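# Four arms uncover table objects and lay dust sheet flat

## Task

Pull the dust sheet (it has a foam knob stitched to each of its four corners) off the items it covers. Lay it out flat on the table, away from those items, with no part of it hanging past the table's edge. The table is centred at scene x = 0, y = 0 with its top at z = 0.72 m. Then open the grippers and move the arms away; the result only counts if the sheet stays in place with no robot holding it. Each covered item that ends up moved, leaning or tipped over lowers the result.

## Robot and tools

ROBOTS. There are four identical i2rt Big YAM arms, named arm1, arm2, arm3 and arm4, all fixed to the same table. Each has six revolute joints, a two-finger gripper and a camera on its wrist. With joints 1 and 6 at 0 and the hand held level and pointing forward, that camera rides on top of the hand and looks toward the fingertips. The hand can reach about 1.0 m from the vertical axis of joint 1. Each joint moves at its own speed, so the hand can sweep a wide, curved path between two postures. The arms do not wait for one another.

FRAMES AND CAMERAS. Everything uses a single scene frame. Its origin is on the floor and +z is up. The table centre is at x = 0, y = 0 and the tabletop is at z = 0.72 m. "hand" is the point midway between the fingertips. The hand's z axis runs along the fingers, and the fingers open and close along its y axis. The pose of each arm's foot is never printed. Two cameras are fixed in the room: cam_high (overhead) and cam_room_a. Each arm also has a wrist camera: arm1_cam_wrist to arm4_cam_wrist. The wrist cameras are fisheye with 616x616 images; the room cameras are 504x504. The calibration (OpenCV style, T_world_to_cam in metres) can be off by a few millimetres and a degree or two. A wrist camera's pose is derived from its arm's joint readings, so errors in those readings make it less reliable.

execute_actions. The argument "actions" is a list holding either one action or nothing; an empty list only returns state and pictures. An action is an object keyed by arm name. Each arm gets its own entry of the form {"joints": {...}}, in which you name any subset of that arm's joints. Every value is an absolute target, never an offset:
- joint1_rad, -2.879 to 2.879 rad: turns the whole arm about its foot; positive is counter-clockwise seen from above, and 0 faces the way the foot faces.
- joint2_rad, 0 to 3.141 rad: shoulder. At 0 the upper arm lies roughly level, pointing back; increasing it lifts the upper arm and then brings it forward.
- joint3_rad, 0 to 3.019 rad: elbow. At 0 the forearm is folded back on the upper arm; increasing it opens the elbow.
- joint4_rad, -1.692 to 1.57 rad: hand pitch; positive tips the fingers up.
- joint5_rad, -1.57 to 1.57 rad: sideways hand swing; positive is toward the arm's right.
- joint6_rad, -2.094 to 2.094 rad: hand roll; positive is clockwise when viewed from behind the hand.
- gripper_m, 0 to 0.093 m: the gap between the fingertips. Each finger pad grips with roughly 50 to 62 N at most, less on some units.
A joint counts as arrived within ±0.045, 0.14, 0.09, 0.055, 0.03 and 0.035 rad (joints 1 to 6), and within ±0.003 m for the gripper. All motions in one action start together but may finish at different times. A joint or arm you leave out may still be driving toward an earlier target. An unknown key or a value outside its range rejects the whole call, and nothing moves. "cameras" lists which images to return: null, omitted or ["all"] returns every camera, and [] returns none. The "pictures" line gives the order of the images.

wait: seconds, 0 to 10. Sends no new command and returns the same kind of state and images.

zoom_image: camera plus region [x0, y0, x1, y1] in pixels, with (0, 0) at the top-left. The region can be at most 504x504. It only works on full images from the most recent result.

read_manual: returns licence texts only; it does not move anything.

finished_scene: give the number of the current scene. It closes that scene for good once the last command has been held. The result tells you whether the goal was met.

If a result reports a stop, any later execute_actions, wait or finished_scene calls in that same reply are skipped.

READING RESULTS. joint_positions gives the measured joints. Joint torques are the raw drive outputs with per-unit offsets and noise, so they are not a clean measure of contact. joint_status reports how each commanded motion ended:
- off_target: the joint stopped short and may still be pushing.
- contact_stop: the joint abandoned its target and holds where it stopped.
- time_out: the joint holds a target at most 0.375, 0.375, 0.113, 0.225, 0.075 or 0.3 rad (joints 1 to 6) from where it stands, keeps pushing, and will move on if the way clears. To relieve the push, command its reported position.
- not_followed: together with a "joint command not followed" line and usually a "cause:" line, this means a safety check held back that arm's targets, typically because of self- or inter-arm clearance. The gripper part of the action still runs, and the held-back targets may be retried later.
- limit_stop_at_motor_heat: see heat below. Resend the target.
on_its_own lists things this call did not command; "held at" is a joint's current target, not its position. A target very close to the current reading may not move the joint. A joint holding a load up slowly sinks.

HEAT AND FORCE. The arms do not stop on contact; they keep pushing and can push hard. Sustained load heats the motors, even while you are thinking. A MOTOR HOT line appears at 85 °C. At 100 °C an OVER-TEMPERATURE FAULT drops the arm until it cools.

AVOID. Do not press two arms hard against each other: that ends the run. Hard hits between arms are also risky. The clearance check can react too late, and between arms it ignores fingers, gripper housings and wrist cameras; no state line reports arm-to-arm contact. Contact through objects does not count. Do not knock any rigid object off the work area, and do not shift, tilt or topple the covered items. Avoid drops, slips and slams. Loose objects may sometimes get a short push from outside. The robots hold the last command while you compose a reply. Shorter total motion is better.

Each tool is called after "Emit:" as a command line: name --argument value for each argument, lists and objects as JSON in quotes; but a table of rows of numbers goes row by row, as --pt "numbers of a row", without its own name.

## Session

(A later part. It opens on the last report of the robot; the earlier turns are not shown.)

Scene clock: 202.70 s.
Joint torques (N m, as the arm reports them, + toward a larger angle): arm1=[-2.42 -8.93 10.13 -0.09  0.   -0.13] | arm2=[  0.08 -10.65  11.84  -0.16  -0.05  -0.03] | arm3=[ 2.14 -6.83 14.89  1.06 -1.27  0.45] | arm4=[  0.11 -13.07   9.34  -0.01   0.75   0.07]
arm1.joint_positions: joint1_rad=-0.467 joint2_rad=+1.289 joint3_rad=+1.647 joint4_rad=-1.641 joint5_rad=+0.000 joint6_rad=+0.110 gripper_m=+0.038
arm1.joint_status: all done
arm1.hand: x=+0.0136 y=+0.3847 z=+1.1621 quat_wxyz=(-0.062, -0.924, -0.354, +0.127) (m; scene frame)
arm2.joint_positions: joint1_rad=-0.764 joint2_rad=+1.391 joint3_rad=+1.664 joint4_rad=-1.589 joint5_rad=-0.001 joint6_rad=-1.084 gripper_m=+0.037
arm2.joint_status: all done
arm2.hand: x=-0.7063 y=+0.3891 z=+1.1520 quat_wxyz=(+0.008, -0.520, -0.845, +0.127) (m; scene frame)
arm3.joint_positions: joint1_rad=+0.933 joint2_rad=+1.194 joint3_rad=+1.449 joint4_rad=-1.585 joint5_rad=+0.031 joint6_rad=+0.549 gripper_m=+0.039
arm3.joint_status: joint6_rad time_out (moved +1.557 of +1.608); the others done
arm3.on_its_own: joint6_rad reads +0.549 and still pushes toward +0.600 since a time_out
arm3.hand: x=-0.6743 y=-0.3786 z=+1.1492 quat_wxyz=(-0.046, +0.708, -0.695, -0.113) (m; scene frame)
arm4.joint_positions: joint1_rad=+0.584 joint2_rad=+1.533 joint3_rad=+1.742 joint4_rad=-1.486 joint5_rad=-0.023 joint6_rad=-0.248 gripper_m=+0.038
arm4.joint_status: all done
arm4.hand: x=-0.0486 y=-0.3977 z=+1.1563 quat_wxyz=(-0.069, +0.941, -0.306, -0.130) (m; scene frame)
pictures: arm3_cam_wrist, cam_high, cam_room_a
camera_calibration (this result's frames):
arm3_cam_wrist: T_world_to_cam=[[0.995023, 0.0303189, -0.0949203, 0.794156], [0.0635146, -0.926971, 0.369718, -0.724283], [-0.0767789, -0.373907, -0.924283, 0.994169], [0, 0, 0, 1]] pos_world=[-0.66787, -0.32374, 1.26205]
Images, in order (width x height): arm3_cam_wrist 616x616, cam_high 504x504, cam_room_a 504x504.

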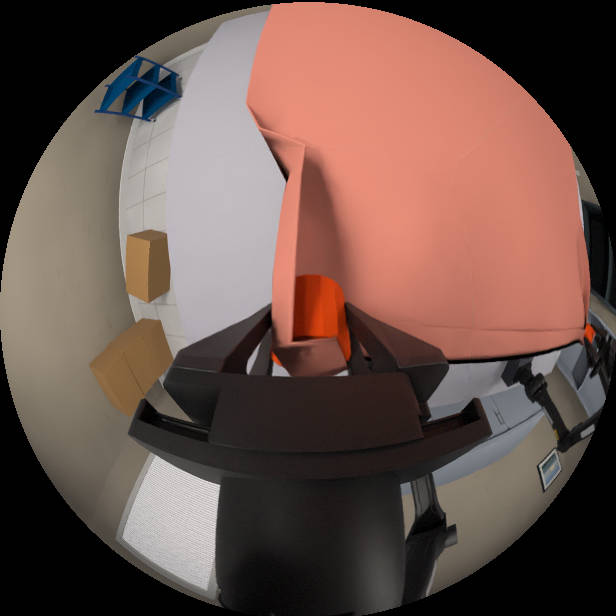

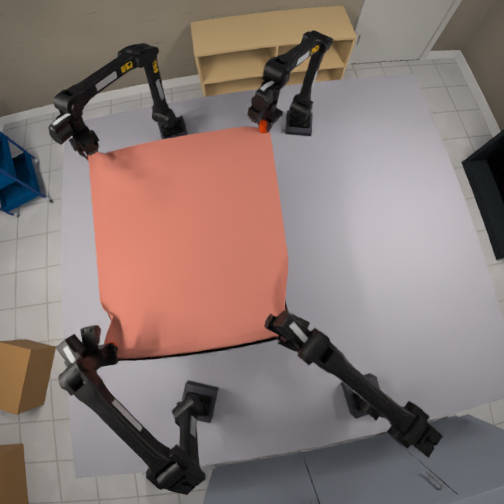

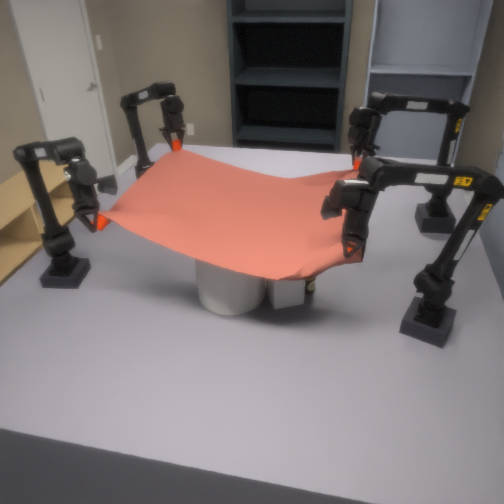

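Emit:
execute_actions --actions '[{"arm1":{"joints":{"joint1_rad":0.15,"joint2_rad":1.038,"joint3_rad":1.46,"joint4_rad":-1.68,"joint6_rad":0.75}},"arm2":{"joints":{"joint1_rad":-0.185,"joint2_rad":1.17,"joint3_rad":1.52,"joint4_rad":-1.62,"joint6_rad":-0.6}},"arm3":{"joints":{"joint1_rad":0.12,"joint2_rad":1.04,"joint3_rad":1.39,"joint4_rad":-1.63,"joint6_rad":-0.3}},"arm4":{"joints":{"joint1_rad":0.123,"joint2_rad":1.29,"joint3_rad":1.51,"joint4_rad":-1.526,"joint6_rad":-0.65}}}]' --cameras '["cam_room_a"]'

Emit:
execute_actions --actions '[{"arm1":{"joints":{"joint1_rad":0.87,"joint2_rad":1.199,"joint3_rad":1.61,"joint4_rad":-1.67,"joint6_rad":1.4}},"arm2":{"joints":{"joint1_rad":0.40,"joint2_rad":1.33,"joint3_rad":1.67,"joint4_rad":-1.6,"joint6_rad":0}},"arm3":{"joints":{"joint1_rad":-0.43,"joint2_rad":1.36,"joint3_rad":1.67,"joint4_rad":-1.56,"joint6_rad":-0.8}},"arm4":{"joints":{"joint1_rad":-0.443,"joint2_rad":1.325,"joint3_rad":1.59,"joint4_rad":-1.517,"joint6_rad":-1.2}}}]' --cameras '["cam_high","cam_room_a"]'

Scene clock: 230.93 s.
Joint torques (N m, as the arm reports them, + toward a larger angle): arm1=[-0.14 -4.35  7.97  0.22  0.06 -0.02] | arm2=[-0.49 -7.39  8.87 -0.2  -0.05  0.23] | arm3=[ 0.95 -4.52 10.37  0.73 -0.35 -0.14] | arm4=[ 0.43 -8.19  8.02  0.52  0.27  0.04]
arm1.joint_positions: joint1_rad=+0.143 joint2_rad=+1.031 joint3_rad=+1.472 joint4_rad=-1.667 joint5_rad=+0.001 joint6_rad=+0.744 gripper_m=+0.038
arm1.joint_status: all done
arm1.hand: x=+0.2488 y=+0.3782 z=+1.1724 quat_wxyz=(-0.149, -0.924, -0.342, +0.078) (m; scene frame)
arm2.joint_positions: joint1_rad=-0.185 joint2_rad=+1.173 joint3_rad=+1.513 joint4_rad=-1.611 joint5_rad=-0.001 joint6_rad=-0.612 gripper_m=+0.037
arm2.joint_status: all done
arm2.hand: x=-0.4594 y=+0.3862 z=+1.1701 quat_wxyz=(-0.066, -0.472, -0.869, +0.134) (m; scene frame)
arm3.joint_positions: joint1_rad=+0.118 joint2_rad=+1.042 joint3_rad=+1.388 joint4_rad=-1.627 joint5_rad=+0.008 joint6_rad=-0.293 gripper_m=+0.039
arm3.joint_status: all done
arm3.hand: x=-0.3984 y=-0.3877 z=+1.1715 quat_wxyz=(-0.132, +0.716, -0.682, -0.067) (m; scene frame)
arm4.joint_positions: joint1_rad=+0.139 joint2_rad=+1.295 joint3_rad=+1.519 joint4_rad=-1.507 joint5_rad=-0.009 joint6_rad=-0.641 gripper_m=+0.038
arm4.joint_status: all done
arm4.hand: x=+0.1809 y=-0.3835 z=+1.1636 quat_wxyz=(-0.117, +0.932, -0.332, -0.083) (m; scene frame)
pictures: cam_room_a
Images, in order (width x height): cam_room_a 504x504.

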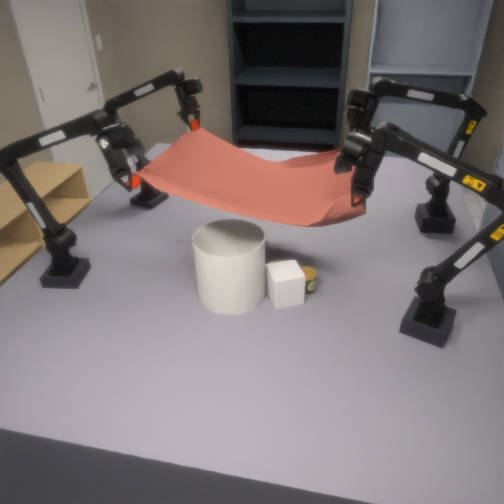

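Scene clock: 232.60 s.
Joint torques (N m, as the arm reports them, + toward a larger angle): arm1=[-1.5  -8.88 13.47  0.2  -0.04  0.02] | arm2=[ -0.39 -11.71  12.74   0.3    0.02   0.28] | arm3=[  1.57 -11.12  14.69   0.48  -0.17  -0.09] | arm4=[ 1.19 -7.37 14.15  0.9   0.27  0.04]
arm1.joint_positions: joint1_rad=+0.863 joint2_rad=+1.210 joint3_rad=+1.554 joint4_rad=-1.667 joint5_rad=+0.004 joint6_rad=+1.395 gripper_m=+0.038
arm1.joint_status: all done
arm1.hand: x=+0.4959 y=+0.3828 z=+1.1495 quat_wxyz=(-0.118, -0.919, -0.376, -0.024) (m; scene frame)
arm2.joint_positions: joint1_rad=+0.407 joint2_rad=+1.351 joint3_rad=+1.613 joint4_rad=-1.603 joint5_rad=-0.001 joint6_rad=-0.012 gripper_m=+0.037
arm2.joint_status: all done
arm2.hand: x=-0.2191 y=+0.3903 z=+1.1453 quat_wxyz=(-0.099, -0.478, -0.871, +0.056) (m; scene frame)
arm3.joint_positions: joint1_rad=-0.439 joint2_rad=+1.377 joint3_rad=+1.622 joint4_rad=-1.553 joint5_rad=+0.002 joint6_rad=-0.795 gripper_m=+0.039
arm3.joint_status: all done
arm3.hand: x=-0.1536 y=-0.3843 z=+1.1579 quat_wxyz=(-0.136, +0.698, -0.703, +0.003) (m; scene frame)
arm4.joint_positions: joint1_rad=-0.437 joint2_rad=+1.318 joint3_rad=+1.519 joint4_rad=-1.507 joint5_rad=-0.009 joint6_rad=-1.189 gripper_m=+0.038
arm4.joint_status: all done
arm4.hand: x=+0.4244 y=-0.3882 z=+1.1542 quat_wxyz=(-0.132, +0.929, -0.345, -0.008) (m; scene frame)
pictures: cam_high, cam_room_a
Images, in order (width x height): cam_high 504x504, cam_room_a 504x504.

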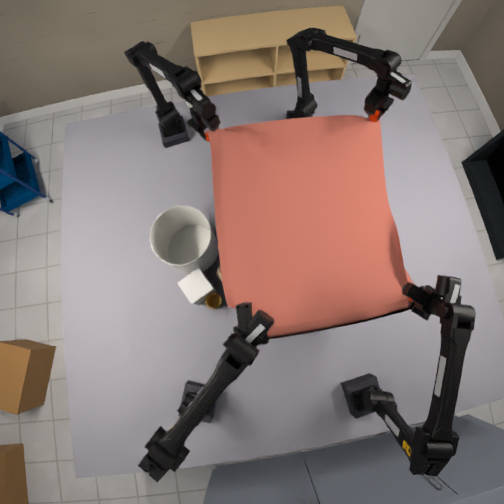

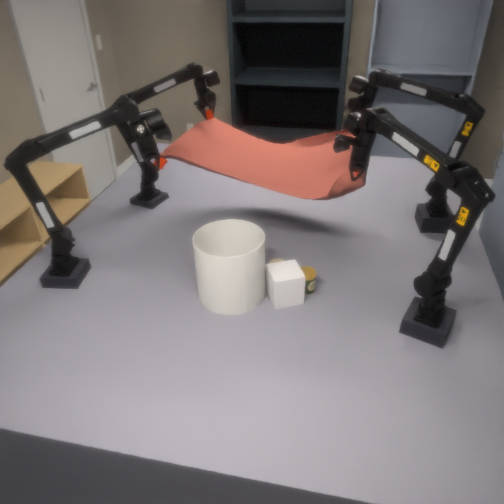

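Emit:
execute_actions --actions '[{"arm1":{"joints":{"joint1_rad":1.225,"joint2_rad":1.716,"joint3_rad":1.225,"joint4_rad":-1.075,"joint6_rad":1.75}},"arm2":{"joints":{"joint1_rad":0.715,"joint2_rad":1.845,"joint3_rad":1.38,"joint4_rad":-1.08,"joint6_rad":0.2}},"arm3":{"joints":{"joint1_rad":-0.67,"joint2_rad":2.01,"joint3_rad":1.6,"joint4_rad":-1.135,"joint6_rad":-0.7}},"arm4":{"joints":{"joint1_rad":-1.116,"joint2_rad":2.04,"joint3_rad":1.166,"joint4_rad":-0.68,"joint5_rad":-1.3,"joint6_rad":-1.57}}}]'

Scene clock: 263.53 s.
Joint torques (N m, as the arm reports them, + toward a larger angle): arm1=[  0.14 -15.9    9.05   0.12  -0.32   0.09] | arm2=[  1.03 -17.14   9.75  -0.12  -0.12   0.2 ] | arm3=[  0.41 -17.73   9.61  -0.56   0.26  -0.03] | arm4=[  1.83 -15.14   5.18   0.71  -0.59   0.09]
arm1.joint_positions: joint1_rad=+1.213 joint2_rad=+1.718 joint3_rad=+1.209 joint4_rad=-1.084 joint5_rad=+0.011 joint6_rad=+1.749 gripper_m=+0.038
arm1.joint_status: all done
arm1.hand: x=+0.6693 y=+0.4156 z=+0.8131 quat_wxyz=(+0.009, -0.926, -0.377, +0.011) (m; scene frame)
arm2.joint_positions: joint1_rad=+0.708 joint2_rad=+1.850 joint3_rad=+1.347 joint4_rad=-1.085 joint5_rad=+0.003 joint6_rad=+0.189 gripper_m=+0.037
arm2.joint_status: all done
arm2.hand: x=-0.0525 y=+0.4133 z=+0.8170 quat_wxyz=(+0.009, -0.437, -0.899, +0.000) (m; scene frame)
arm3.joint_positions: joint1_rad=-0.664 joint2_rad=+2.008 joint3_rad=+1.597 joint4_rad=-1.115 joint5_rad=-0.008 joint6_rad=-0.705 gripper_m=+0.039
arm3.joint_status: all done
arm3.hand: x=+0.0420 y=-0.3810 z=+0.8355 quat_wxyz=(-0.027, +0.584, -0.811, -0.002) (m; scene frame)
arm4.joint_positions: joint1_rad=-1.115 joint2_rad=+2.036 joint3_rad=+1.159 joint4_rad=-0.702 joint5_rad=-1.290 joint6_rad=-1.562 gripper_m=+0.038
arm4.joint_status: joint1_rad not_followed (moved -0.679 of -0.679); joint2_rad not_followed (moved +0.719 of +0.722); joint3_rad not_followed (moved -0.361 of -0.353); joint4_rad not_followed (moved +0.805 of +0.827); joint5_rad not_followed (moved -1.281 of -1.291); joint6_rad not_followed (moved -0.373 of -0.381)
arm4.hand: x=+0.6168 y=-0.3934 z=+0.8236 quat_wxyz=(-0.285, +0.697, -0.392, -0.529) (m; scene frame)
pictures: arm1_cam_wrist, arm2_cam_wrist, arm3_cam_wrist, arm4_cam_wrist, cam_high, cam_room_a
joint command not followed: on one or more control steps a check withheld the commanded joint targets of the arm4 arm, and it was not sent them on those steps. On the call's last step the targets were still withheld.
cause: the commanded joint targets would bring two parts of the arm too close to each other (its wrist (the part past joint 4) and its wrist camera); next, command targets that bring no two parts of the arm closer together.
camera_calibration (this result's frames):
arm1_cam_wrist: T_world_to_cam=[[-0.705096, 0.708943, 0.0154435, 0.165932], [0.583864, 0.568061, 0.580008, -1.09146], [0.40242, 0.417978, -0.814464, 0.34363], [0, 0, 0, 1]] pos_world=[0.615978, 0.358749, 0.910367]
arm2_cam_wrist: T_world_to_cam=[[-0.80052, -0.599274, -0.00615789, 0.217471], [-0.483063, 0.639134, 0.598462, -0.779228], [-0.354707, 0.482056, -0.801127, 0.564911], [0, 0, 0, 1]] pos_world=[-0.00194863, 0.356037, 0.920243]
arm3_cam_wrist: T_world_to_cam=[[0.948503, -0.315763, 0.0252275, -0.178561], [-0.2801, -0.798845, 0.532345, -0.728661], [-0.147942, -0.511997, -0.846152, 0.643491], [0, 0, 0, 1]] pos_world=[0.0604672, -0.309005, 0.936894]
arm4_cam_wrist: T_world_to_cam=[[0.849108, 0.527758, -0.0220766, -0.294285], [0.400643, -0.670704, -0.624213, 0.0115105], [-0.34424, 0.521179, -0.780942, 1.1819], [0, 0, 0, 1]] pos_world=[0.652127, -0.452952, 0.923686]
Images, in order (width x height): arm1_cam_wrist 616x616, arm2_cam_wrist 616x616, arm3_cam_wrist 616x616, arm4_cam_wrist 616x616, cam_high 504x504, cam_room_a 504x504.

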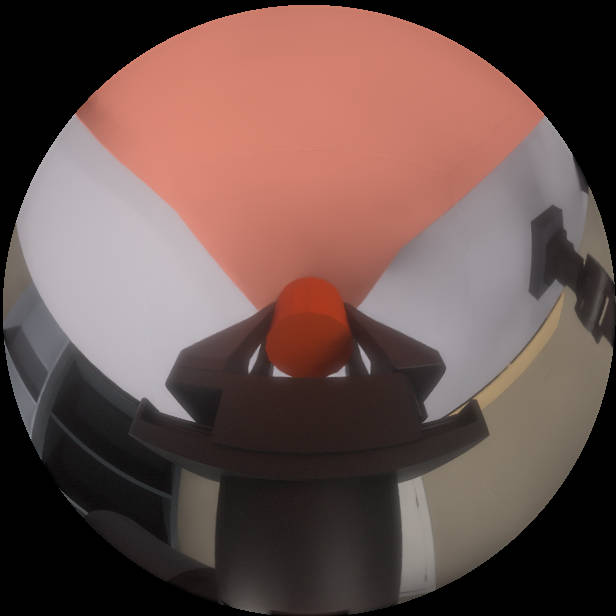

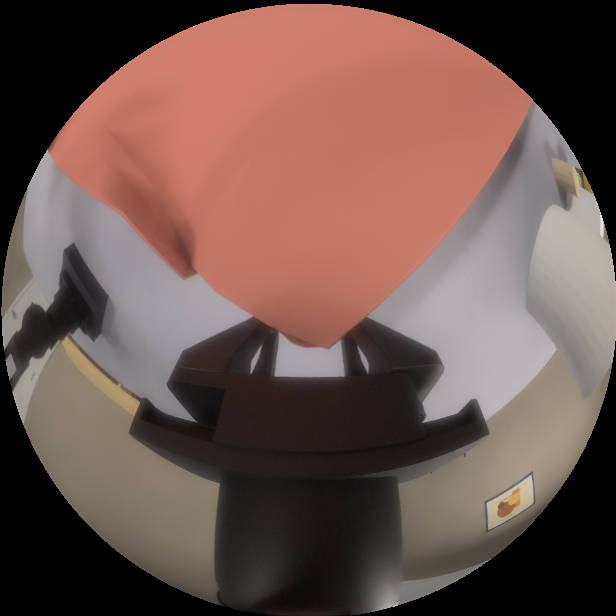

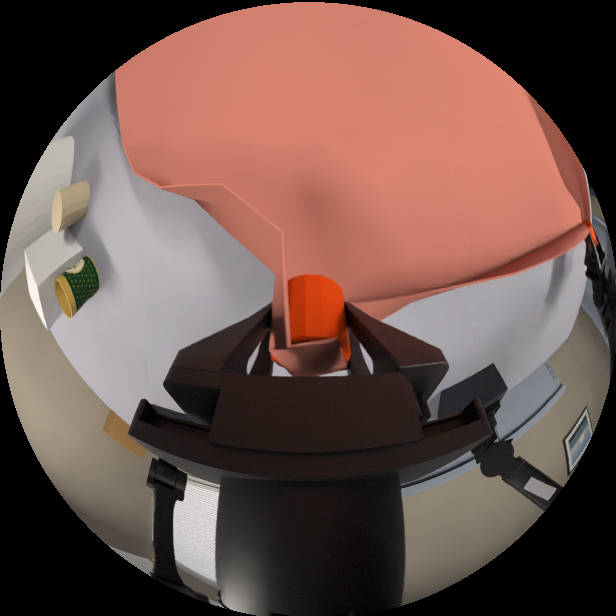

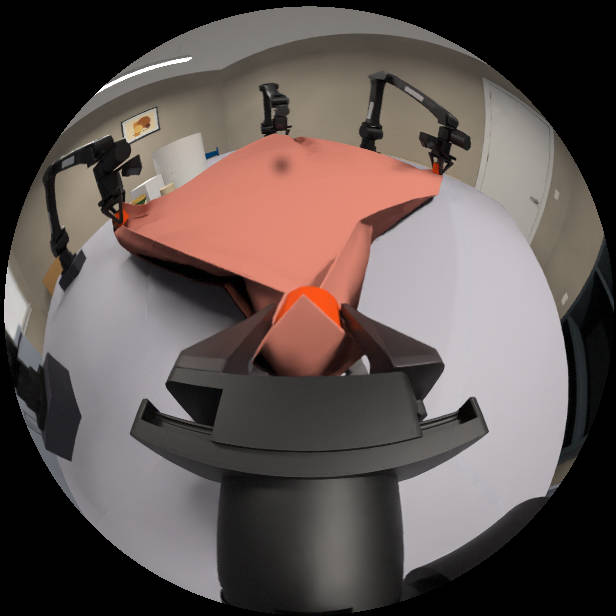

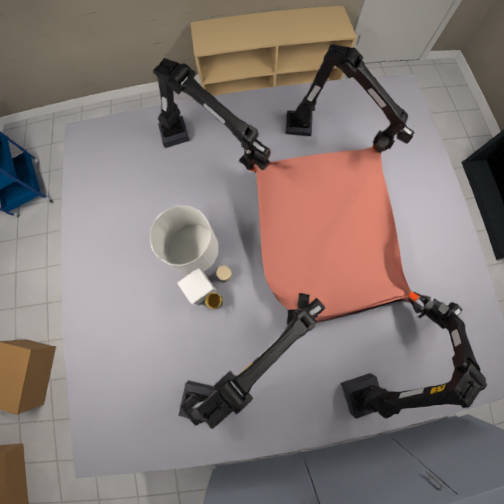

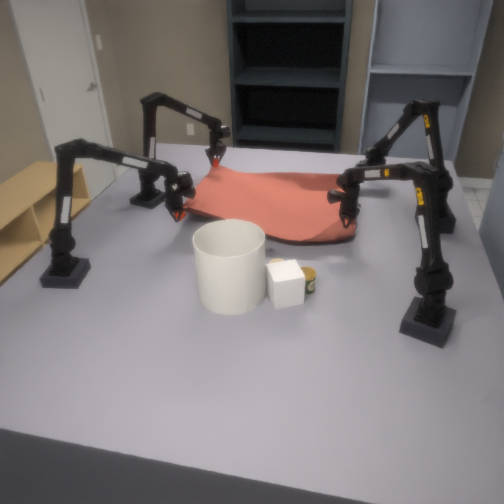

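Emit:
execute_actions --actions '[{"arm1":{"joints":{"joint1_rad":1.205,"joint2_rad":1.79,"joint3_rad":1.125,"joint4_rad":-0.9}},"arm2":{"joints":{"joint2_rad":1.94,"joint3_rad":1.295,"joint4_rad":-0.895}},"arm3":{"joints":{"joint1_rad":-0.635,"joint2_rad":2.055,"joint3_rad":1.45,"joint4_rad":-0.965}},"arm4":{"joints":{"joint1_rad":-1.15,"joint2_rad":2.125,"joint3_rad":1.144,"joint4_rad":-0.585,"joint5_rad":-1.2}}}]' --cameras '["cam_high"]'

Scene clock: 280.33 s.
Joint torques (N m, as the arm reports them, + toward a larger angle): arm1=[ -1.68 -14.8    6.98   0.23  -0.08  -0.05] | arm2=[  1.   -18.58   7.69   0.06  -0.06   0.21] | arm3=[  1.3  -14.2    6.21   0.31  -0.12  -0.03] | arm4=[  0.52 -14.7    5.04   1.61  -0.53   0.03]
arm1.joint_positions: joint1_rad=+1.207 joint2_rad=+1.785 joint3_rad=+1.127 joint4_rad=-0.911 joint5_rad=+0.005 joint6_rad=+1.749 gripper_m=+0.038
arm1.joint_status: all done
arm1.hand: x=+0.6669 y=+0.4153 z=+0.7565 quat_wxyz=(+0.001, -0.927, -0.374, +0.002) (m; scene frame)
arm2.joint_positions: joint1_rad=+0.708 joint2_rad=+1.960 joint3_rad=+1.280 joint4_rad=-0.905 joint5_rad=+0.003 joint6_rad=+0.189 gripper_m=+0.037
arm2.joint_status: all done
arm2.hand: x=-0.0527 y=+0.4134 z=+0.7400 quat_wxyz=(+0.008, -0.437, -0.899, +0.000) (m; scene frame)
arm3.joint_positions: joint1_rad=-0.643 joint2_rad=+2.010 joint3_rad=+1.481 joint4_rad=-0.963 joint5_rad=+0.002 joint6_rad=-0.706 gripper_m=+0.039
arm3.joint_status: all done
arm3.hand: x=+0.0267 y=-0.3775 z=+0.7950 quat_wxyz=(-0.044, +0.593, -0.804, +0.003) (m; scene frame)
arm4.joint_positions: joint1_rad=-1.134 joint2_rad=+2.121 joint3_rad=+1.136 joint4_rad=-0.609 joint5_rad=-1.202 joint6_rad=-1.566 gripper_m=+0.038
arm4.joint_status: all done
arm4.hand: x=+0.6184 y=-0.4088 z=+0.7645 quat_wxyz=(-0.268, +0.714, -0.413, -0.498) (m; scene frame)
pictures: cam_high
Images, in order (width x height): cam_high 504x504.

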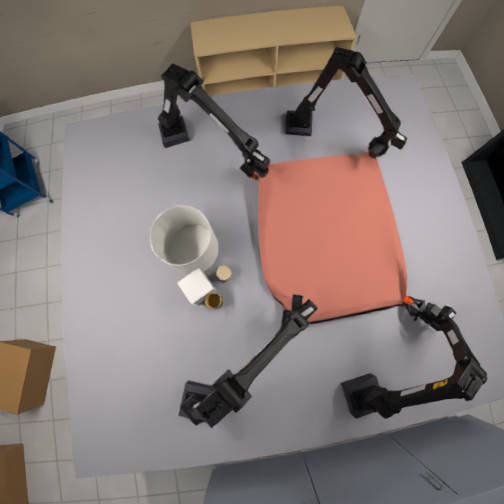

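Emit:
execute_actions --actions '[{"arm4":{"joints":{"gripper_m":0.09}},"arm3":{"joints":{"joint2_rad":2.08}}}]' --cameras '[]'

Emit:
execute_actions --actions '[{"arm3":{"joints":{"gripper_m":0.09}},"arm4":{"joints":{"joint1_rad":-1.3}},"arm2":{"joints":{"gripper_m":0.09}}}]' --cameras '[]'

Emit:
execute_actions --actions '[{"arm3":{"joints":{"joint2_rad":1.8,"joint4_rad":-1.2}},"arm2":{"joints":{"joint2_rad":1.7,"joint4_rad":-1.15}},"arm4":{"joints":{"joint1_rad":-0.87,"joint2_rad":1.7,"joint3_rad":1.3,"joint4_rad":-1.15,"joint5_rad":0,"joint6_rad":0}}}]'

Scene clock: 291.93 s.
Joint torques (N m, as the arm reports them, + toward a larger angle): arm1=[ -1.67 -15.26   7.1    0.21  -0.1   -0.04] | arm2=[  0.92 -18.35   7.83   0.04  -0.1    0.23] | arm3=[  1.44 -12.29   6.11   0.3   -0.01  -0.01] | arm4=[  1.45 -14.87   5.07   1.29  -0.53   0.05]
arm1.joint_positions: joint1_rad=+1.207 joint2_rad=+1.785 joint3_rad=+1.127 joint4_rad=-0.911 joint5_rad=+0.005 joint6_rad=+1.749 gripper_m=+0.038
arm1.joint_status: not commanded
arm1.hand: x=+0.6669 y=+0.4153 z=+0.7565 quat_wxyz=(+0.001, -0.927, -0.374, +0.002) (m; scene frame)
arm2.joint_positions: joint1_rad=+0.708 joint2_rad=+1.960 joint3_rad=+1.280 joint4_rad=-0.905 joint5_rad=+0.003 joint6_rad=+0.189 gripper_m=+0.037
arm2.joint_status: not commanded
arm2.hand: x=-0.0527 y=+0.4134 z=+0.7400 quat_wxyz=(+0.008, -0.437, -0.899, +0.000) (m; scene frame)
arm3.joint_positions: joint1_rad=-0.643 joint2_rad=+2.010 joint3_rad=+1.481 joint4_rad=-0.963 joint5_rad=-0.001 joint6_rad=-0.706 gripper_m=+0.039
arm3.joint_status: all done
arm3.hand: x=+0.0264 y=-0.3771 z=+0.7950 quat_wxyz=(-0.044, +0.593, -0.804, +0.002) (m; scene frame)
arm4.joint_positions: joint1_rad=-1.145 joint2_rad=+2.121 joint3_rad=+1.136 joint4_rad=-0.602 joint5_rad=-1.202 joint6_rad=-1.566 gripper_m=+0.090
arm4.joint_status: all done
arm4.hand: x=+0.6236 y=-0.4121 z=+0.7644 quat_wxyz=(-0.273, +0.713, -0.415, -0.495) (m; scene frame)
pictures: none
No camera images: the call's "cameras" was empty. Leave "cameras" out to get every camera's image.

Scene clock: 293.10 s.
Joint torques (N m, as the arm reports them, + toward a larger angle): arm1=[ -0.86 -16.03   7.04   0.1   -0.06   0.05] | arm2=[  1.24 -18.53   7.68   0.06  -0.03   0.2 ] | arm3=[  1.48 -17.3    8.28   0.16  -0.06  -0.02] | arm4=[  1.58 -14.65   5.11   1.38  -0.55   0.03]
arm1.joint_positions: joint1_rad=+1.207 joint2_rad=+1.785 joint3_rad=+1.127 joint4_rad=-0.911 joint5_rad=+0.003 joint6_rad=+1.749 gripper_m=+0.038
arm1.joint_status: not commanded
arm1.hand: x=+0.6671 y=+0.4155 z=+0.7565 quat_wxyz=(+0.002, -0.927, -0.374, +0.001) (m; scene frame)
arm2.joint_positions: joint1_rad=+0.708 joint2_rad=+1.960 joint3_rad=+1.280 joint4_rad=-0.905 joint5_rad=+0.002 joint6_rad=+0.189 gripper_m=+0.090
arm2.joint_status: all done
arm2.hand: x=-0.0526 y=+0.4135 z=+0.7400 quat_wxyz=(+0.008, -0.437, -0.899, +0.000) (m; scene frame)
arm3.joint_positions: joint1_rad=-0.642 joint2_rad=+2.076 joint3_rad=+1.450 joint4_rad=-0.963 joint5_rad=+0.000 joint6_rad=-0.706 gripper_m=+0.090
arm3.joint_status: all done
arm3.hand: x=+0.0065 y=-0.3895 z=+0.7478 quat_wxyz=(+0.005, +0.594, -0.805, -0.001) (m; scene frame)
arm4.joint_positions: joint1_rad=-1.301 joint2_rad=+2.121 joint3_rad=+1.136 joint4_rad=-0.602 joint5_rad=-1.202 joint6_rad=-1.566 gripper_m=+0.090
arm4.joint_status: all done
arm4.hand: x=+0.6794 y=-0.4695 z=+0.7643 quat_wxyz=(-0.311, +0.678, -0.470, -0.472) (m; scene frame)
pictures: none
No camera images: the call's "cameras" was empty. Leave "cameras" out to get every camera's image.

Scene clock: 295.27 s.
Joint torques (N m, as the arm reports them, + toward a larger angle): arm1=[ -1.82 -15.55   6.92   0.18   0.     0.05] | arm2=[  0.7  -15.16   8.91  -0.48  -0.06   0.2 ] | arm3=[  1.36 -14.29  10.32  -0.09  -0.05  -0.03] | arm4=[  1.98 -11.41   8.9    0.24   0.07   0.2 ]
arm1.joint_positions: joint1_rad=+1.207 joint2_rad=+1.785 joint3_rad=+1.127 joint4_rad=-0.911 joint5_rad=+0.003 joint6_rad=+1.749 gripper_m=+0.038
arm1.joint_status: not commanded
arm1.hand: x=+0.6671 y=+0.4155 z=+0.7565 quat_wxyz=(+0.002, -0.927, -0.374, +0.001) (m; scene frame)
arm2.joint_positions: joint1_rad=+0.708 joint2_rad=+1.703 joint3_rad=+1.280 joint4_rad=-1.141 joint5_rad=+0.002 joint6_rad=+0.189 gripper_m=+0.090
arm2.joint_status: all done
arm2.hand: x=-0.0772 y=+0.4351 z=+0.8653 quat_wxyz=(-0.002, -0.437, -0.899, +0.002) (m; scene frame)
arm3.joint_positions: joint1_rad=-0.642 joint2_rad=+1.790 joint3_rad=+1.442 joint4_rad=-1.191 joint5_rad=+0.000 joint6_rad=-0.706 gripper_m=+0.090
arm3.joint_status: all done
arm3.hand: x=-0.0217 y=-0.4076 z=+0.8975 quat_wxyz=(-0.020, +0.594, -0.805, +0.001) (m; scene frame)
arm4.joint_positions: joint1_rad=-0.875 joint2_rad=+1.681 joint3_rad=+1.286 joint4_rad=-1.134 joint5_rad=-0.002 joint6_rad=-0.008 gripper_m=+0.090
arm4.joint_status: all done
arm4.hand: x=+0.6285 y=-0.4419 z=+0.9074 quat_wxyz=(-0.018, +0.394, -0.919, -0.009) (m; scene frame)
pictures: arm1_cam_wrist, arm2_cam_wrist, arm3_cam_wrist, arm4_cam_wrist, cam_high, cam_room_a
camera_calibration (this result's frames):
arm1_cam_wrist: T_world_to_cam=[[-0.700721, 0.713409, -0.00612913, 0.176825], [0.573678, 0.568541, 0.589623, -1.05799], [0.424127, 0.409645, -0.807656, 0.282246], [0, 0, 0, 1]] pos_world=[0.611141, 0.35974, 0.852854]
arm2_cam_wrist: T_world_to_cam=[[-0.800335, -0.599436, -0.0118955, 0.216073], [-0.493898, 0.64792, 0.579883, -0.822578], [-0.339895, 0.469976, -0.814613, 0.602478], [0, 0, 0, 1]] pos_world=[-0.0285599, 0.379336, 0.970355]
arm3_cam_wrist: T_world_to_cam=[[0.955456, -0.294329, 0.0217827, -0.116129], [-0.258071, -0.797384, 0.545507, -0.811523], [-0.143189, -0.526829, -0.837823, 0.659403], [0, 0, 0, 1]] pos_world=[-0.00405559, -0.333883, 0.997684]
arm4_cam_wrist: T_world_to_cam=[[0.72106, -0.692873, -0.0000592051, -0.755667], [-0.58152, -0.605223, 0.543636, -0.386912], [-0.376706, -0.391959, -0.839321, 0.946495], [0, 0, 0, 1]] pos_world=[0.676434, -0.386761, 1.00471]
Images, in order (width x height): arm1_cam_wrist 616x616, arm2_cam_wrist 616x616, arm3_cam_wrist 616x616, arm4_cam_wrist 616x616, cam_high 504x504, cam_room_a 504x504.

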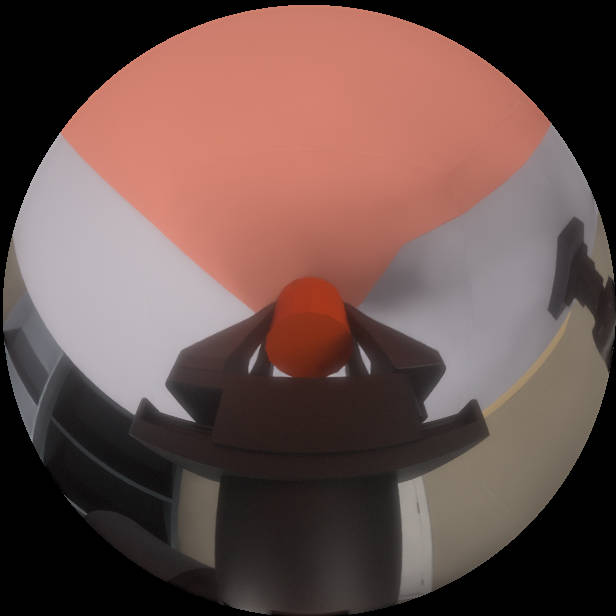

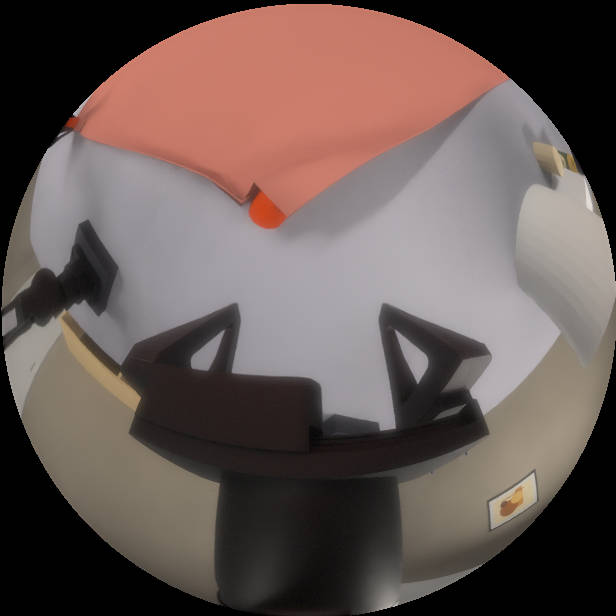

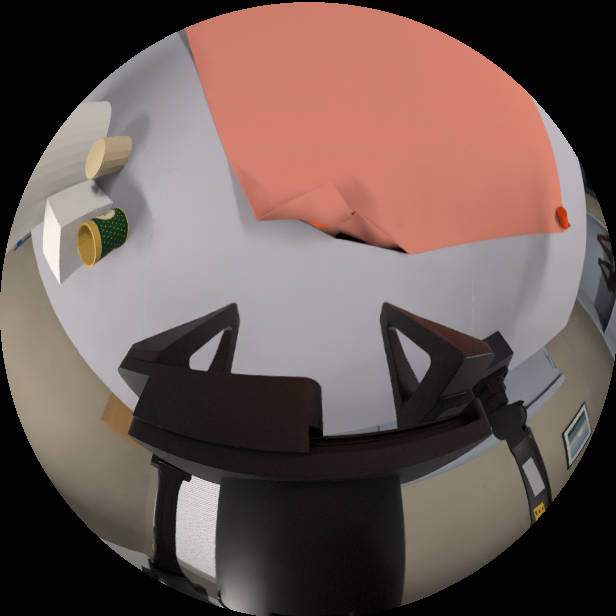

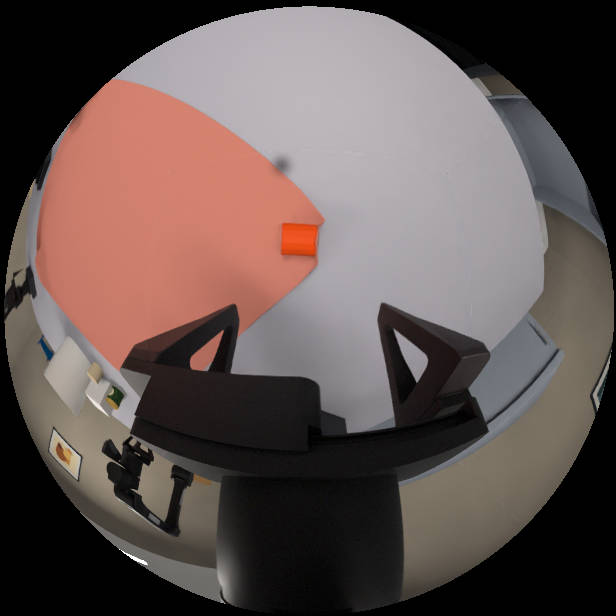

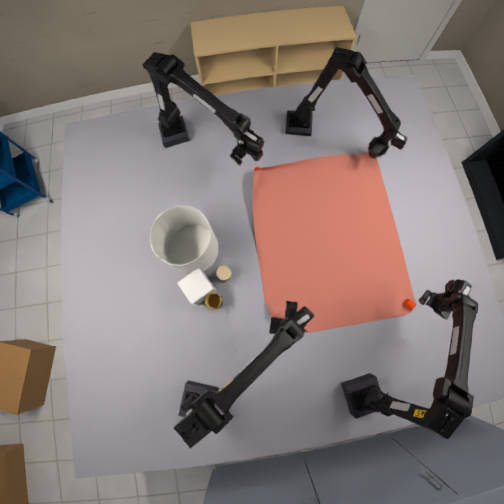

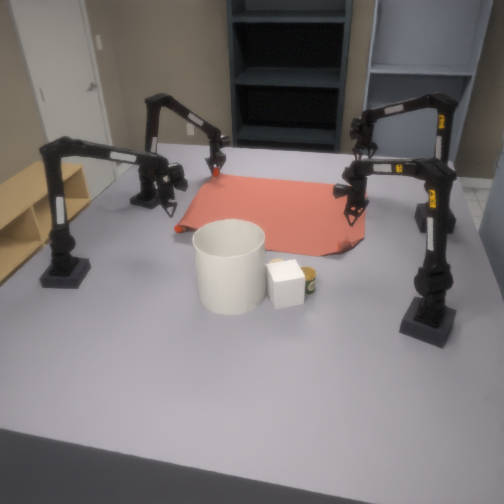

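Emit:
execute_actions --actions '[{"arm3":{"joints":{"joint1_rad":-0.612,"joint2_rad":2.0,"joint3_rad":1.565,"joint4_rad":-1.05,"joint6_rad":-0.3}},"arm2":{"joints":{"joint1_rad":0.785,"joint2_rad":1.86,"joint3_rad":1.375,"joint4_rad":-0.99,"joint6_rad":0.27}},"arm4":{"joints":{"joint2_rad":1.3}}}]' --cameras '["arm2_cam_wrist","arm3_cam_wrist"]'

Scene clock: 317.33 s.
Joint torques (N m, as the arm reports them, + toward a larger angle): arm1=[ -1.44 -15.76   7.02   0.27  -0.05   0.04] | arm2=[ -0.03 -18.38   9.73   0.37   0.     0.3 ] | arm3=[  1.01 -18.23  11.99   0.69  -0.01   0.04] | arm4=[ 1.94 -7.32 10.27  0.97  0.09  0.15]
arm1.joint_positions: joint1_rad=+1.207 joint2_rad=+1.785 joint3_rad=+1.127 joint4_rad=-0.911 joint5_rad=+0.003 joint6_rad=+1.749 gripper_m=+0.038
arm1.joint_status: not commanded
arm1.hand: x=+0.6671 y=+0.4155 z=+0.7565 quat_wxyz=(+0.002, -0.927, -0.374, +0.001) (m; scene frame)
arm2.joint_positions: joint1_rad=+0.793 joint2_rad=+1.879 joint3_rad=+1.342 joint4_rad=-1.002 joint5_rad=+0.000 joint6_rad=+0.254 gripper_m=+0.090
arm2.joint_status: all done
arm2.hand: x=-0.0125 y=+0.4390 z=+0.8002 quat_wxyz=(-0.015, -0.428, -0.903, +0.004) (m; scene frame)
arm3.joint_positions: joint1_rad=-0.613 joint2_rad=+2.011 joint3_rad=+1.533 joint4_rad=-1.058 joint5_rad=+0.000 joint6_rad=-0.313 gripper_m=+0.090
arm3.joint_status: all done
arm3.hand: x=+0.0156 y=-0.3635 z=+0.8110 quat_wxyz=(-0.021, +0.438, -0.899, -0.003) (m; scene frame)
arm4.joint_positions: joint1_rad=-0.875 joint2_rad=+1.285 joint3_rad=+1.286 joint4_rad=-1.135 joint5_rad=-0.002 joint6_rad=-0.008 gripper_m=+0.090
arm4.joint_status: all done
arm4.hand: x=+0.6095 y=-0.4616 z=+1.0911 quat_wxyz=(-0.199, +0.385, -0.897, -0.085) (m; scene frame)
pictures: arm2_cam_wrist, arm3_cam_wrist
camera_calibration (this result's frames):
arm2_cam_wrist: T_world_to_cam=[[-0.788138, -0.615156, -0.02054, 0.283401], [-0.518428, 0.645482, 0.56088, -0.739437], [-0.331771, 0.452699, -0.827642, 0.587671], [0, 0, 0, 1]] pos_world=[0.0349864, 0.38559, 0.906938]
arm3_cam_wrist: T_world_to_cam=[[0.788384, -0.615121, 0.00875802, -0.240372], [-0.52235, -0.661826, 0.537715, -0.659844], [-0.324964, -0.428501, -0.843081, 0.658391], [0, 0, 0, 1]] pos_world=[0.0587889, -0.302438, 0.911991]
Images, in order (width x height): arm2_cam_wrist 616x616, arm3_cam_wrist 616x616.

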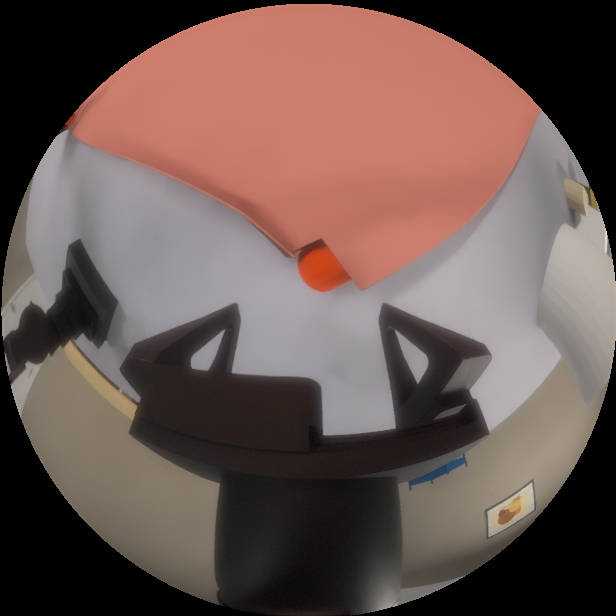

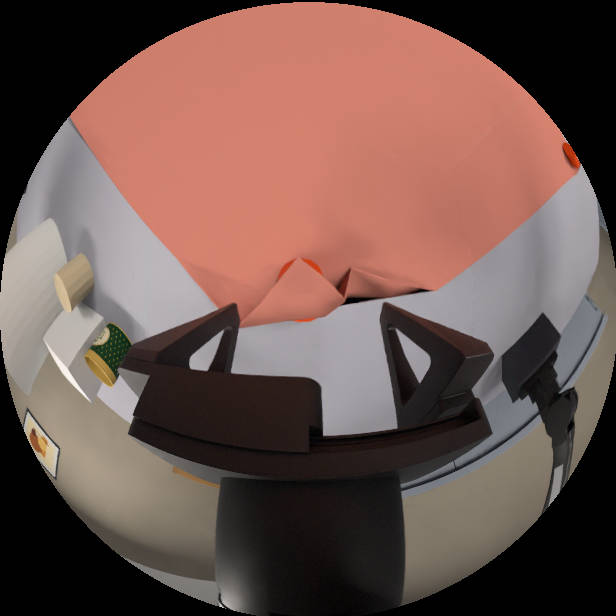

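Emit:
execute_actions --actions '[{"arm3":{"joints":{"joint2_rad":2.11,"joint4_rad":-0.985}},"arm2":{"joints":{"joint1_rad":0.755,"joint6_rad":1.0}}}]' --cameras '["arm2_cam_wrist"]'

Emit:
execute_actions --actions '[{"arm3":{"joints":{"gripper_m":0.02}},"arm2":{"joints":{"joint2_rad":1.975,"joint4_rad":-0.925}}}]' --cameras '["arm2_cam_wrist","arm3_cam_wrist"]'

Scene clock: 326.73 s.
Joint torques (N m, as the arm reports them, + toward a larger angle): arm1=[ -2.03 -14.91   6.9    0.39   0.     0.  ] | arm2=[  0.61 -18.26   9.72   0.24   0.07   0.27] | arm3=[  0.94 -18.03  11.4    0.65  -0.01   0.06] | arm4=[ 2.   -7.04 10.21  0.9   0.09  0.16]
arm1.joint_positions: joint1_rad=+1.207 joint2_rad=+1.785 joint3_rad=+1.127 joint4_rad=-0.911 joint5_rad=+0.003 joint6_rad=+1.749 gripper_m=+0.038
arm1.joint_status: not commanded
arm1.hand: x=+0.6671 y=+0.4155 z=+0.7565 quat_wxyz=(+0.002, -0.927, -0.374, +0.001) (m; scene frame)
arm2.joint_positions: joint1_rad=+0.755 joint2_rad=+1.879 joint3_rad=+1.342 joint4_rad=-1.002 joint5_rad=+0.000 joint6_rad=+0.984 gripper_m=+0.090
arm2.joint_status: all done
arm2.hand: x=-0.0248 y=+0.4229 z=+0.8002 quat_wxyz=(-0.015, -0.735, -0.678, -0.001) (m; scene frame)
arm3.joint_positions: joint1_rad=-0.613 joint2_rad=+2.113 joint3_rad=+1.533 joint4_rad=-0.995 joint5_rad=+0.000 joint6_rad=-0.312 gripper_m=+0.090
arm3.joint_status: all done
arm3.hand: x=+0.0174 y=-0.3623 z=+0.7531 quat_wxyz=(-0.002, +0.438, -0.899, -0.001) (m; scene frame)
arm4.joint_positions: joint1_rad=-0.875 joint2_rad=+1.285 joint3_rad=+1.286 joint4_rad=-1.135 joint5_rad=-0.002 joint6_rad=-0.008 gripper_m=+0.090
arm4.joint_status: not commanded
arm4.hand: x=+0.6095 y=-0.4616 z=+1.0911 quat_wxyz=(-0.199, +0.385, -0.897, -0.085) (m; scene frame)
pictures: arm2_cam_wrist
camera_calibration (this result's frames):
arm2_cam_wrist: T_world_to_cam=[[-0.993809, 0.104172, -0.0386186, -0.0310263], [0.0636912, 0.819014, 0.570228, -0.801837], [0.0910311, 0.564238, -0.820578, 0.548589], [0, 0, 0, 1]] pos_world=[-0.0297029, 0.350412, 0.906192]
Images, in order (width x height): arm2_cam_wrist 616x616.

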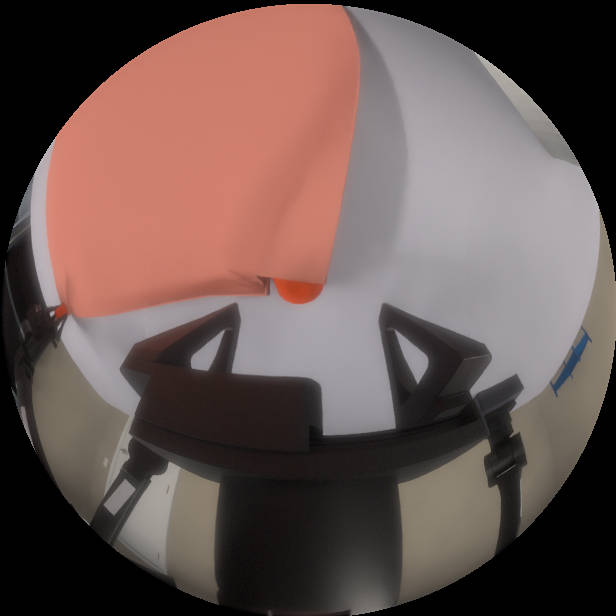

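Scene clock: 327.70 s.
Joint torques (N m, as the arm reports them, + toward a larger angle): arm1=[ -1.94 -14.69   7.01   0.24   0.02  -0.04] | arm2=[  0.2  -18.77   9.1    0.06   0.08   0.26] | arm3=[  0.73 -18.28  11.44   0.68  -0.01   0.01] | arm4=[ 1.89 -6.98 10.22  0.95  0.07  0.16]
arm1.joint_positions: joint1_rad=+1.207 joint2_rad=+1.785 joint3_rad=+1.127 joint4_rad=-0.911 joint5_rad=+0.003 joint6_rad=+1.749 gripper_m=+0.038
arm1.joint_status: not commanded
arm1.hand: x=+0.6671 y=+0.4155 z=+0.7565 quat_wxyz=(+0.002, -0.927, -0.374, +0.001) (m; scene frame)
arm2.joint_positions: joint1_rad=+0.755 joint2_rad=+1.993 joint3_rad=+1.343 joint4_rad=-0.935 joint5_rad=+0.000 joint6_rad=+0.984 gripper_m=+0.090
arm2.joint_status: all done
arm2.hand: x=-0.0232 y=+0.4215 z=+0.7417 quat_wxyz=(+0.008, -0.736, -0.677, +0.002) (m; scene frame)
arm3.joint_positions: joint1_rad=-0.613 joint2_rad=+2.113 joint3_rad=+1.533 joint4_rad=-0.995 joint5_rad=+0.000 joint6_rad=-0.309 gripper_m=+0.036
arm3.joint_status: gripper_m off_target (ended at +0.036, target +0.020)
arm3.hand: x=+0.0174 y=-0.3623 z=+0.7531 quat_wxyz=(-0.002, +0.436, -0.900, -0.001) (m; scene frame)
arm4.joint_positions: joint1_rad=-0.875 joint2_rad=+1.285 joint3_rad=+1.286 joint4_rad=-1.135 joint5_rad=-0.002 joint6_rad=-0.008 gripper_m=+0.090
arm4.joint_status: not commanded
arm4.hand: x=+0.6095 y=-0.4616 z=+1.0911 quat_wxyz=(-0.199, +0.385, -0.897, -0.085) (m; scene frame)
pictures: arm2_cam_wrist, arm3_cam_wrist
camera_calibration (this result's frames):
arm2_cam_wrist: T_world_to_cam=[[-0.994414, 0.105549, 0.00038464, -0.0610614], [0.0853892, 0.802331, 0.590739, -0.775087], [0.0620431, 0.587472, -0.806862, 0.480537], [0, 0, 0, 1]] pos_world=[-0.0243503, 0.34602, 0.845625]
arm3_cam_wrist: T_world_to_cam=[[0.785901, -0.618345, -0.00303703, -0.232756], [-0.507577, -0.647907, 0.567963, -0.64488], [-0.353165, -0.444821, -0.823049, 0.590143], [0, 0, 0, 1]] pos_world=[0.0640147, -0.299238, 0.851278]
Images, in order (width x height): arm2_cam_wrist 616x616, arm3_cam_wrist 616x616.

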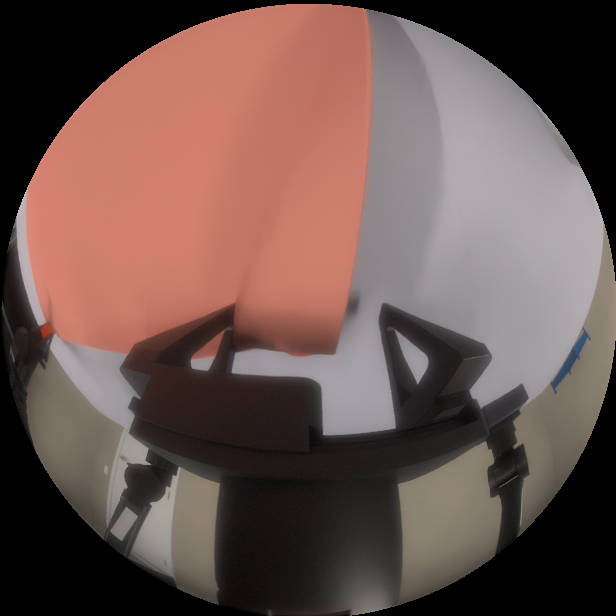

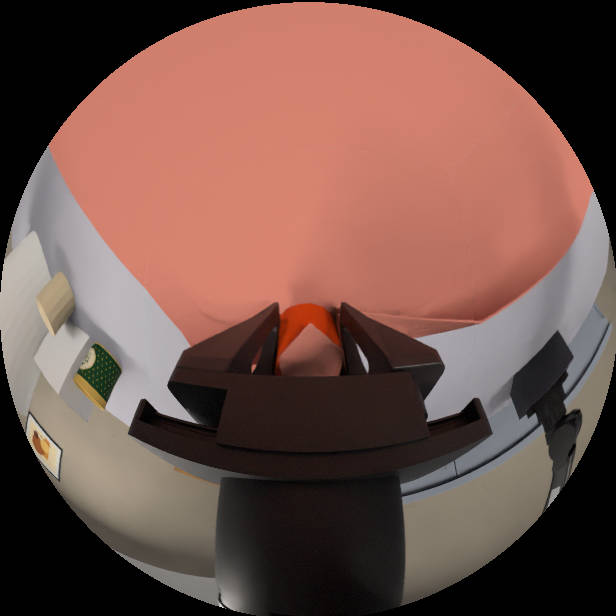

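Emit:
execute_actions --actions '[{"arm3":{"joints":{"joint1_rad":-0.63,"joint2_rad":1.632,"joint3_rad":0.95,"joint4_rad":-0.268,"joint6_rad":-0.1}},"arm2":{"joints":{"joint1_rad":0.79,"joint4_rad":-0.98}}}]' --cameras '[]'

Emit:
execute_actions --actions '[{"arm3":{"joints":{"joint2_rad":1.81,"joint3_rad":0.616,"joint4_rad":0.9}},"arm2":{"joints":{"gripper_m":0.02}}}]' --cameras '["arm2_cam_wrist","arm3_cam_wrist","cam_room_a"]'

Scene clock: 346.80 s.
Joint torques (N m, as the arm reports them, + toward a larger angle): arm1=[ -1.   -15.43   6.95   0.18  -0.19   0.  ] | arm2=[  0.96 -19.23   9.09  -0.7    0.02   0.24] | arm3=[  0.53 -11.67   8.16   1.44   0.23  -0.04] | arm4=[ 1.96 -6.89 10.22  0.95  0.07  0.16]
arm1.joint_positions: joint1_rad=+1.202 joint2_rad=+1.785 joint3_rad=+1.127 joint4_rad=-0.911 joint5_rad=+0.009 joint6_rad=+1.750 gripper_m=+0.038
arm1.joint_status: not commanded
arm1.hand: x=+0.6650 y=+0.4127 z=+0.7565 quat_wxyz=(+0.000, -0.929, -0.371, +0.004) (m; scene frame)
arm2.joint_positions: joint1_rad=+0.785 joint2_rad=+1.993 joint3_rad=+1.343 joint4_rad=-0.968 joint5_rad=+0.002 joint6_rad=+0.990 gripper_m=+0.090
arm2.joint_status: all done
arm2.hand: x=-0.0199 y=+0.4391 z=+0.7419 quat_wxyz=(+0.024, -0.727, -0.686, +0.006) (m; scene frame)
arm3.joint_positions: joint1_rad=-0.623 joint2_rad=+1.626 joint3_rad=+0.960 joint4_rad=-0.269 joint5_rad=-0.006 joint6_rad=-0.104 gripper_m=+0.036
arm3.joint_status: all done
arm3.hand: x=-0.0112 y=-0.3873 z=+0.8593 quat_wxyz=(-0.307, +0.321, -0.893, -0.078) (m; scene frame)
arm4.joint_positions: joint1_rad=-0.875 joint2_rad=+1.285 joint3_rad=+1.286 joint4_rad=-1.135 joint5_rad=-0.002 joint6_rad=-0.008 gripper_m=+0.090
arm4.joint_status: not commanded
arm4.hand: x=+0.6095 y=-0.4616 z=+1.0911 quat_wxyz=(-0.199, +0.385, -0.897, -0.085) (m; scene frame)
pictures: none
No camera images: the call's "cameras" was empty. Leave "cameras" out to get every camera's image.

Scene clock: 348.43 s.
Joint torques (N m, as the arm reports them, + toward a larger angle): arm1=[ -0.19 -14.78   6.78   0.27  -0.08   0.  ] | arm2=[  0.67 -17.82   8.94  -0.7    0.07   0.21] | arm3=[  0.39 -10.72   5.28   2.94   0.05  -0.07] | arm4=[ 2.01 -6.97 10.22  0.95  0.09  0.16]
arm1.joint_positions: joint1_rad=+1.196 joint2_rad=+1.785 joint3_rad=+1.127 joint4_rad=-0.911 joint5_rad=+0.003 joint6_rad=+1.752 gripper_m=+0.038
arm1.joint_status: not commanded
arm1.hand: x=+0.6640 y=+0.4114 z=+0.7565 quat_wxyz=(+0.002, -0.930, -0.368, +0.001) (m; scene frame)
arm2.joint_positions: joint1_rad=+0.784 joint2_rad=+1.985 joint3_rad=+1.344 joint4_rad=-0.971 joint5_rad=+0.000 joint6_rad=+0.991 gripper_m=+0.039
arm2.joint_status: gripper_m off_target (ended at +0.039, target +0.020)
arm2.hand: x=-0.0191 y=+0.4380 z=+0.7467 quat_wxyz=(+0.020, -0.728, -0.686, +0.004) (m; scene frame)
arm3.joint_positions: joint1_rad=-0.624 joint2_rad=+1.802 joint3_rad=+0.620 joint4_rad=+0.879 joint5_rad=-0.001 joint6_rad=-0.099 gripper_m=+0.036
arm3.joint_status: all done
arm3.hand: x=-0.0128 y=-0.3896 z=+0.8446 quat_wxyz=(-0.578, +0.269, -0.757, -0.144) (m; scene frame)
arm4.joint_positions: joint1_rad=-0.875 joint2_rad=+1.285 joint3_rad=+1.286 joint4_rad=-1.135 joint5_rad=-0.002 joint6_rad=-0.008 gripper_m=+0.090
arm4.joint_status: not commanded
arm4.hand: x=+0.6095 y=-0.4616 z=+1.0911 quat_wxyz=(-0.199, +0.385, -0.897, -0.085) (m; scene frame)
pictures: arm2_cam_wrist, arm3_cam_wrist, cam_room_a
camera_calibration (this result's frames):
arm2_cam_wrist: T_world_to_cam=[[-0.996338, 0.0826364, 0.0219343, -0.0647942], [0.0791672, 0.794807, 0.601676, -0.796682], [0.0322869, 0.60121, -0.798439, 0.461808], [0, 0, 0, 1]] pos_world=[-0.0163962, 0.360919, 0.849491]
arm3_cam_wrist: T_world_to_cam=[[0.576366, -0.811832, 0.0934396, -0.385164], [-0.607911, -0.502362, -0.614879, 0.324571], [0.546119, 0.297592, -0.783066, 0.90966], [0, 0, 0, 1]] pos_world=[-0.077477, -0.420344, 0.947886]
Images, in order (width x height): arm2_cam_wrist 616x616, arm3_cam_wrist 616x616, cam_room_a 504x504.

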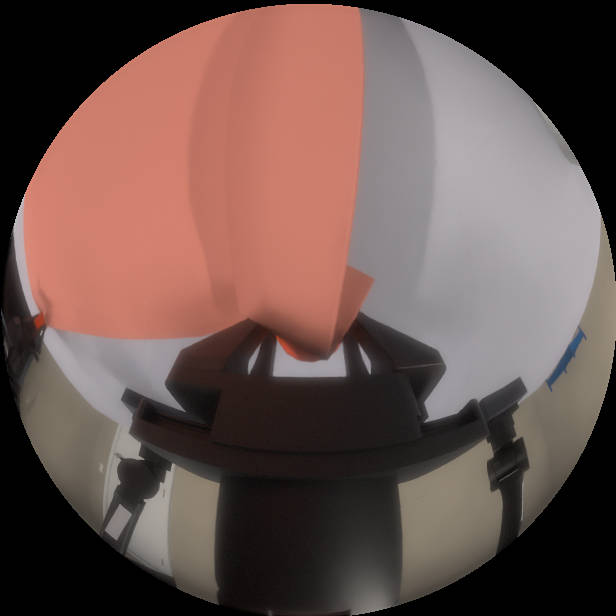

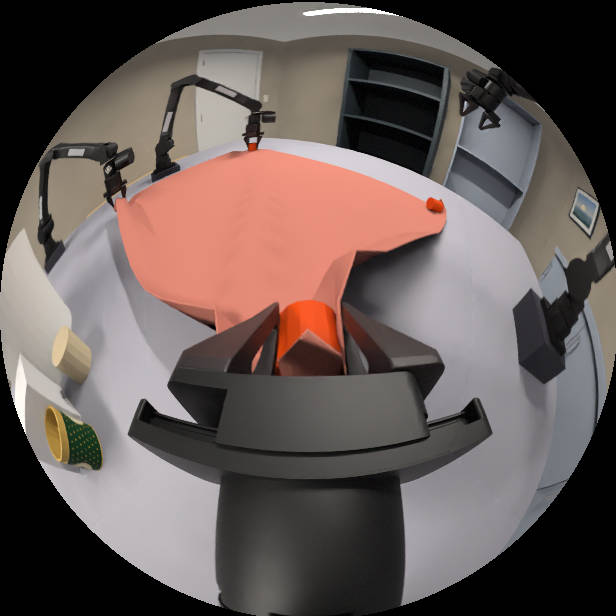

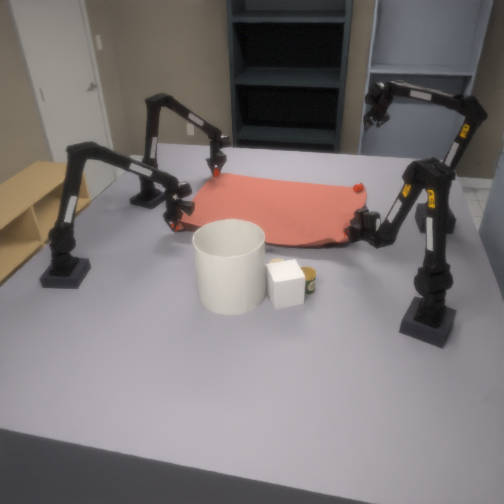

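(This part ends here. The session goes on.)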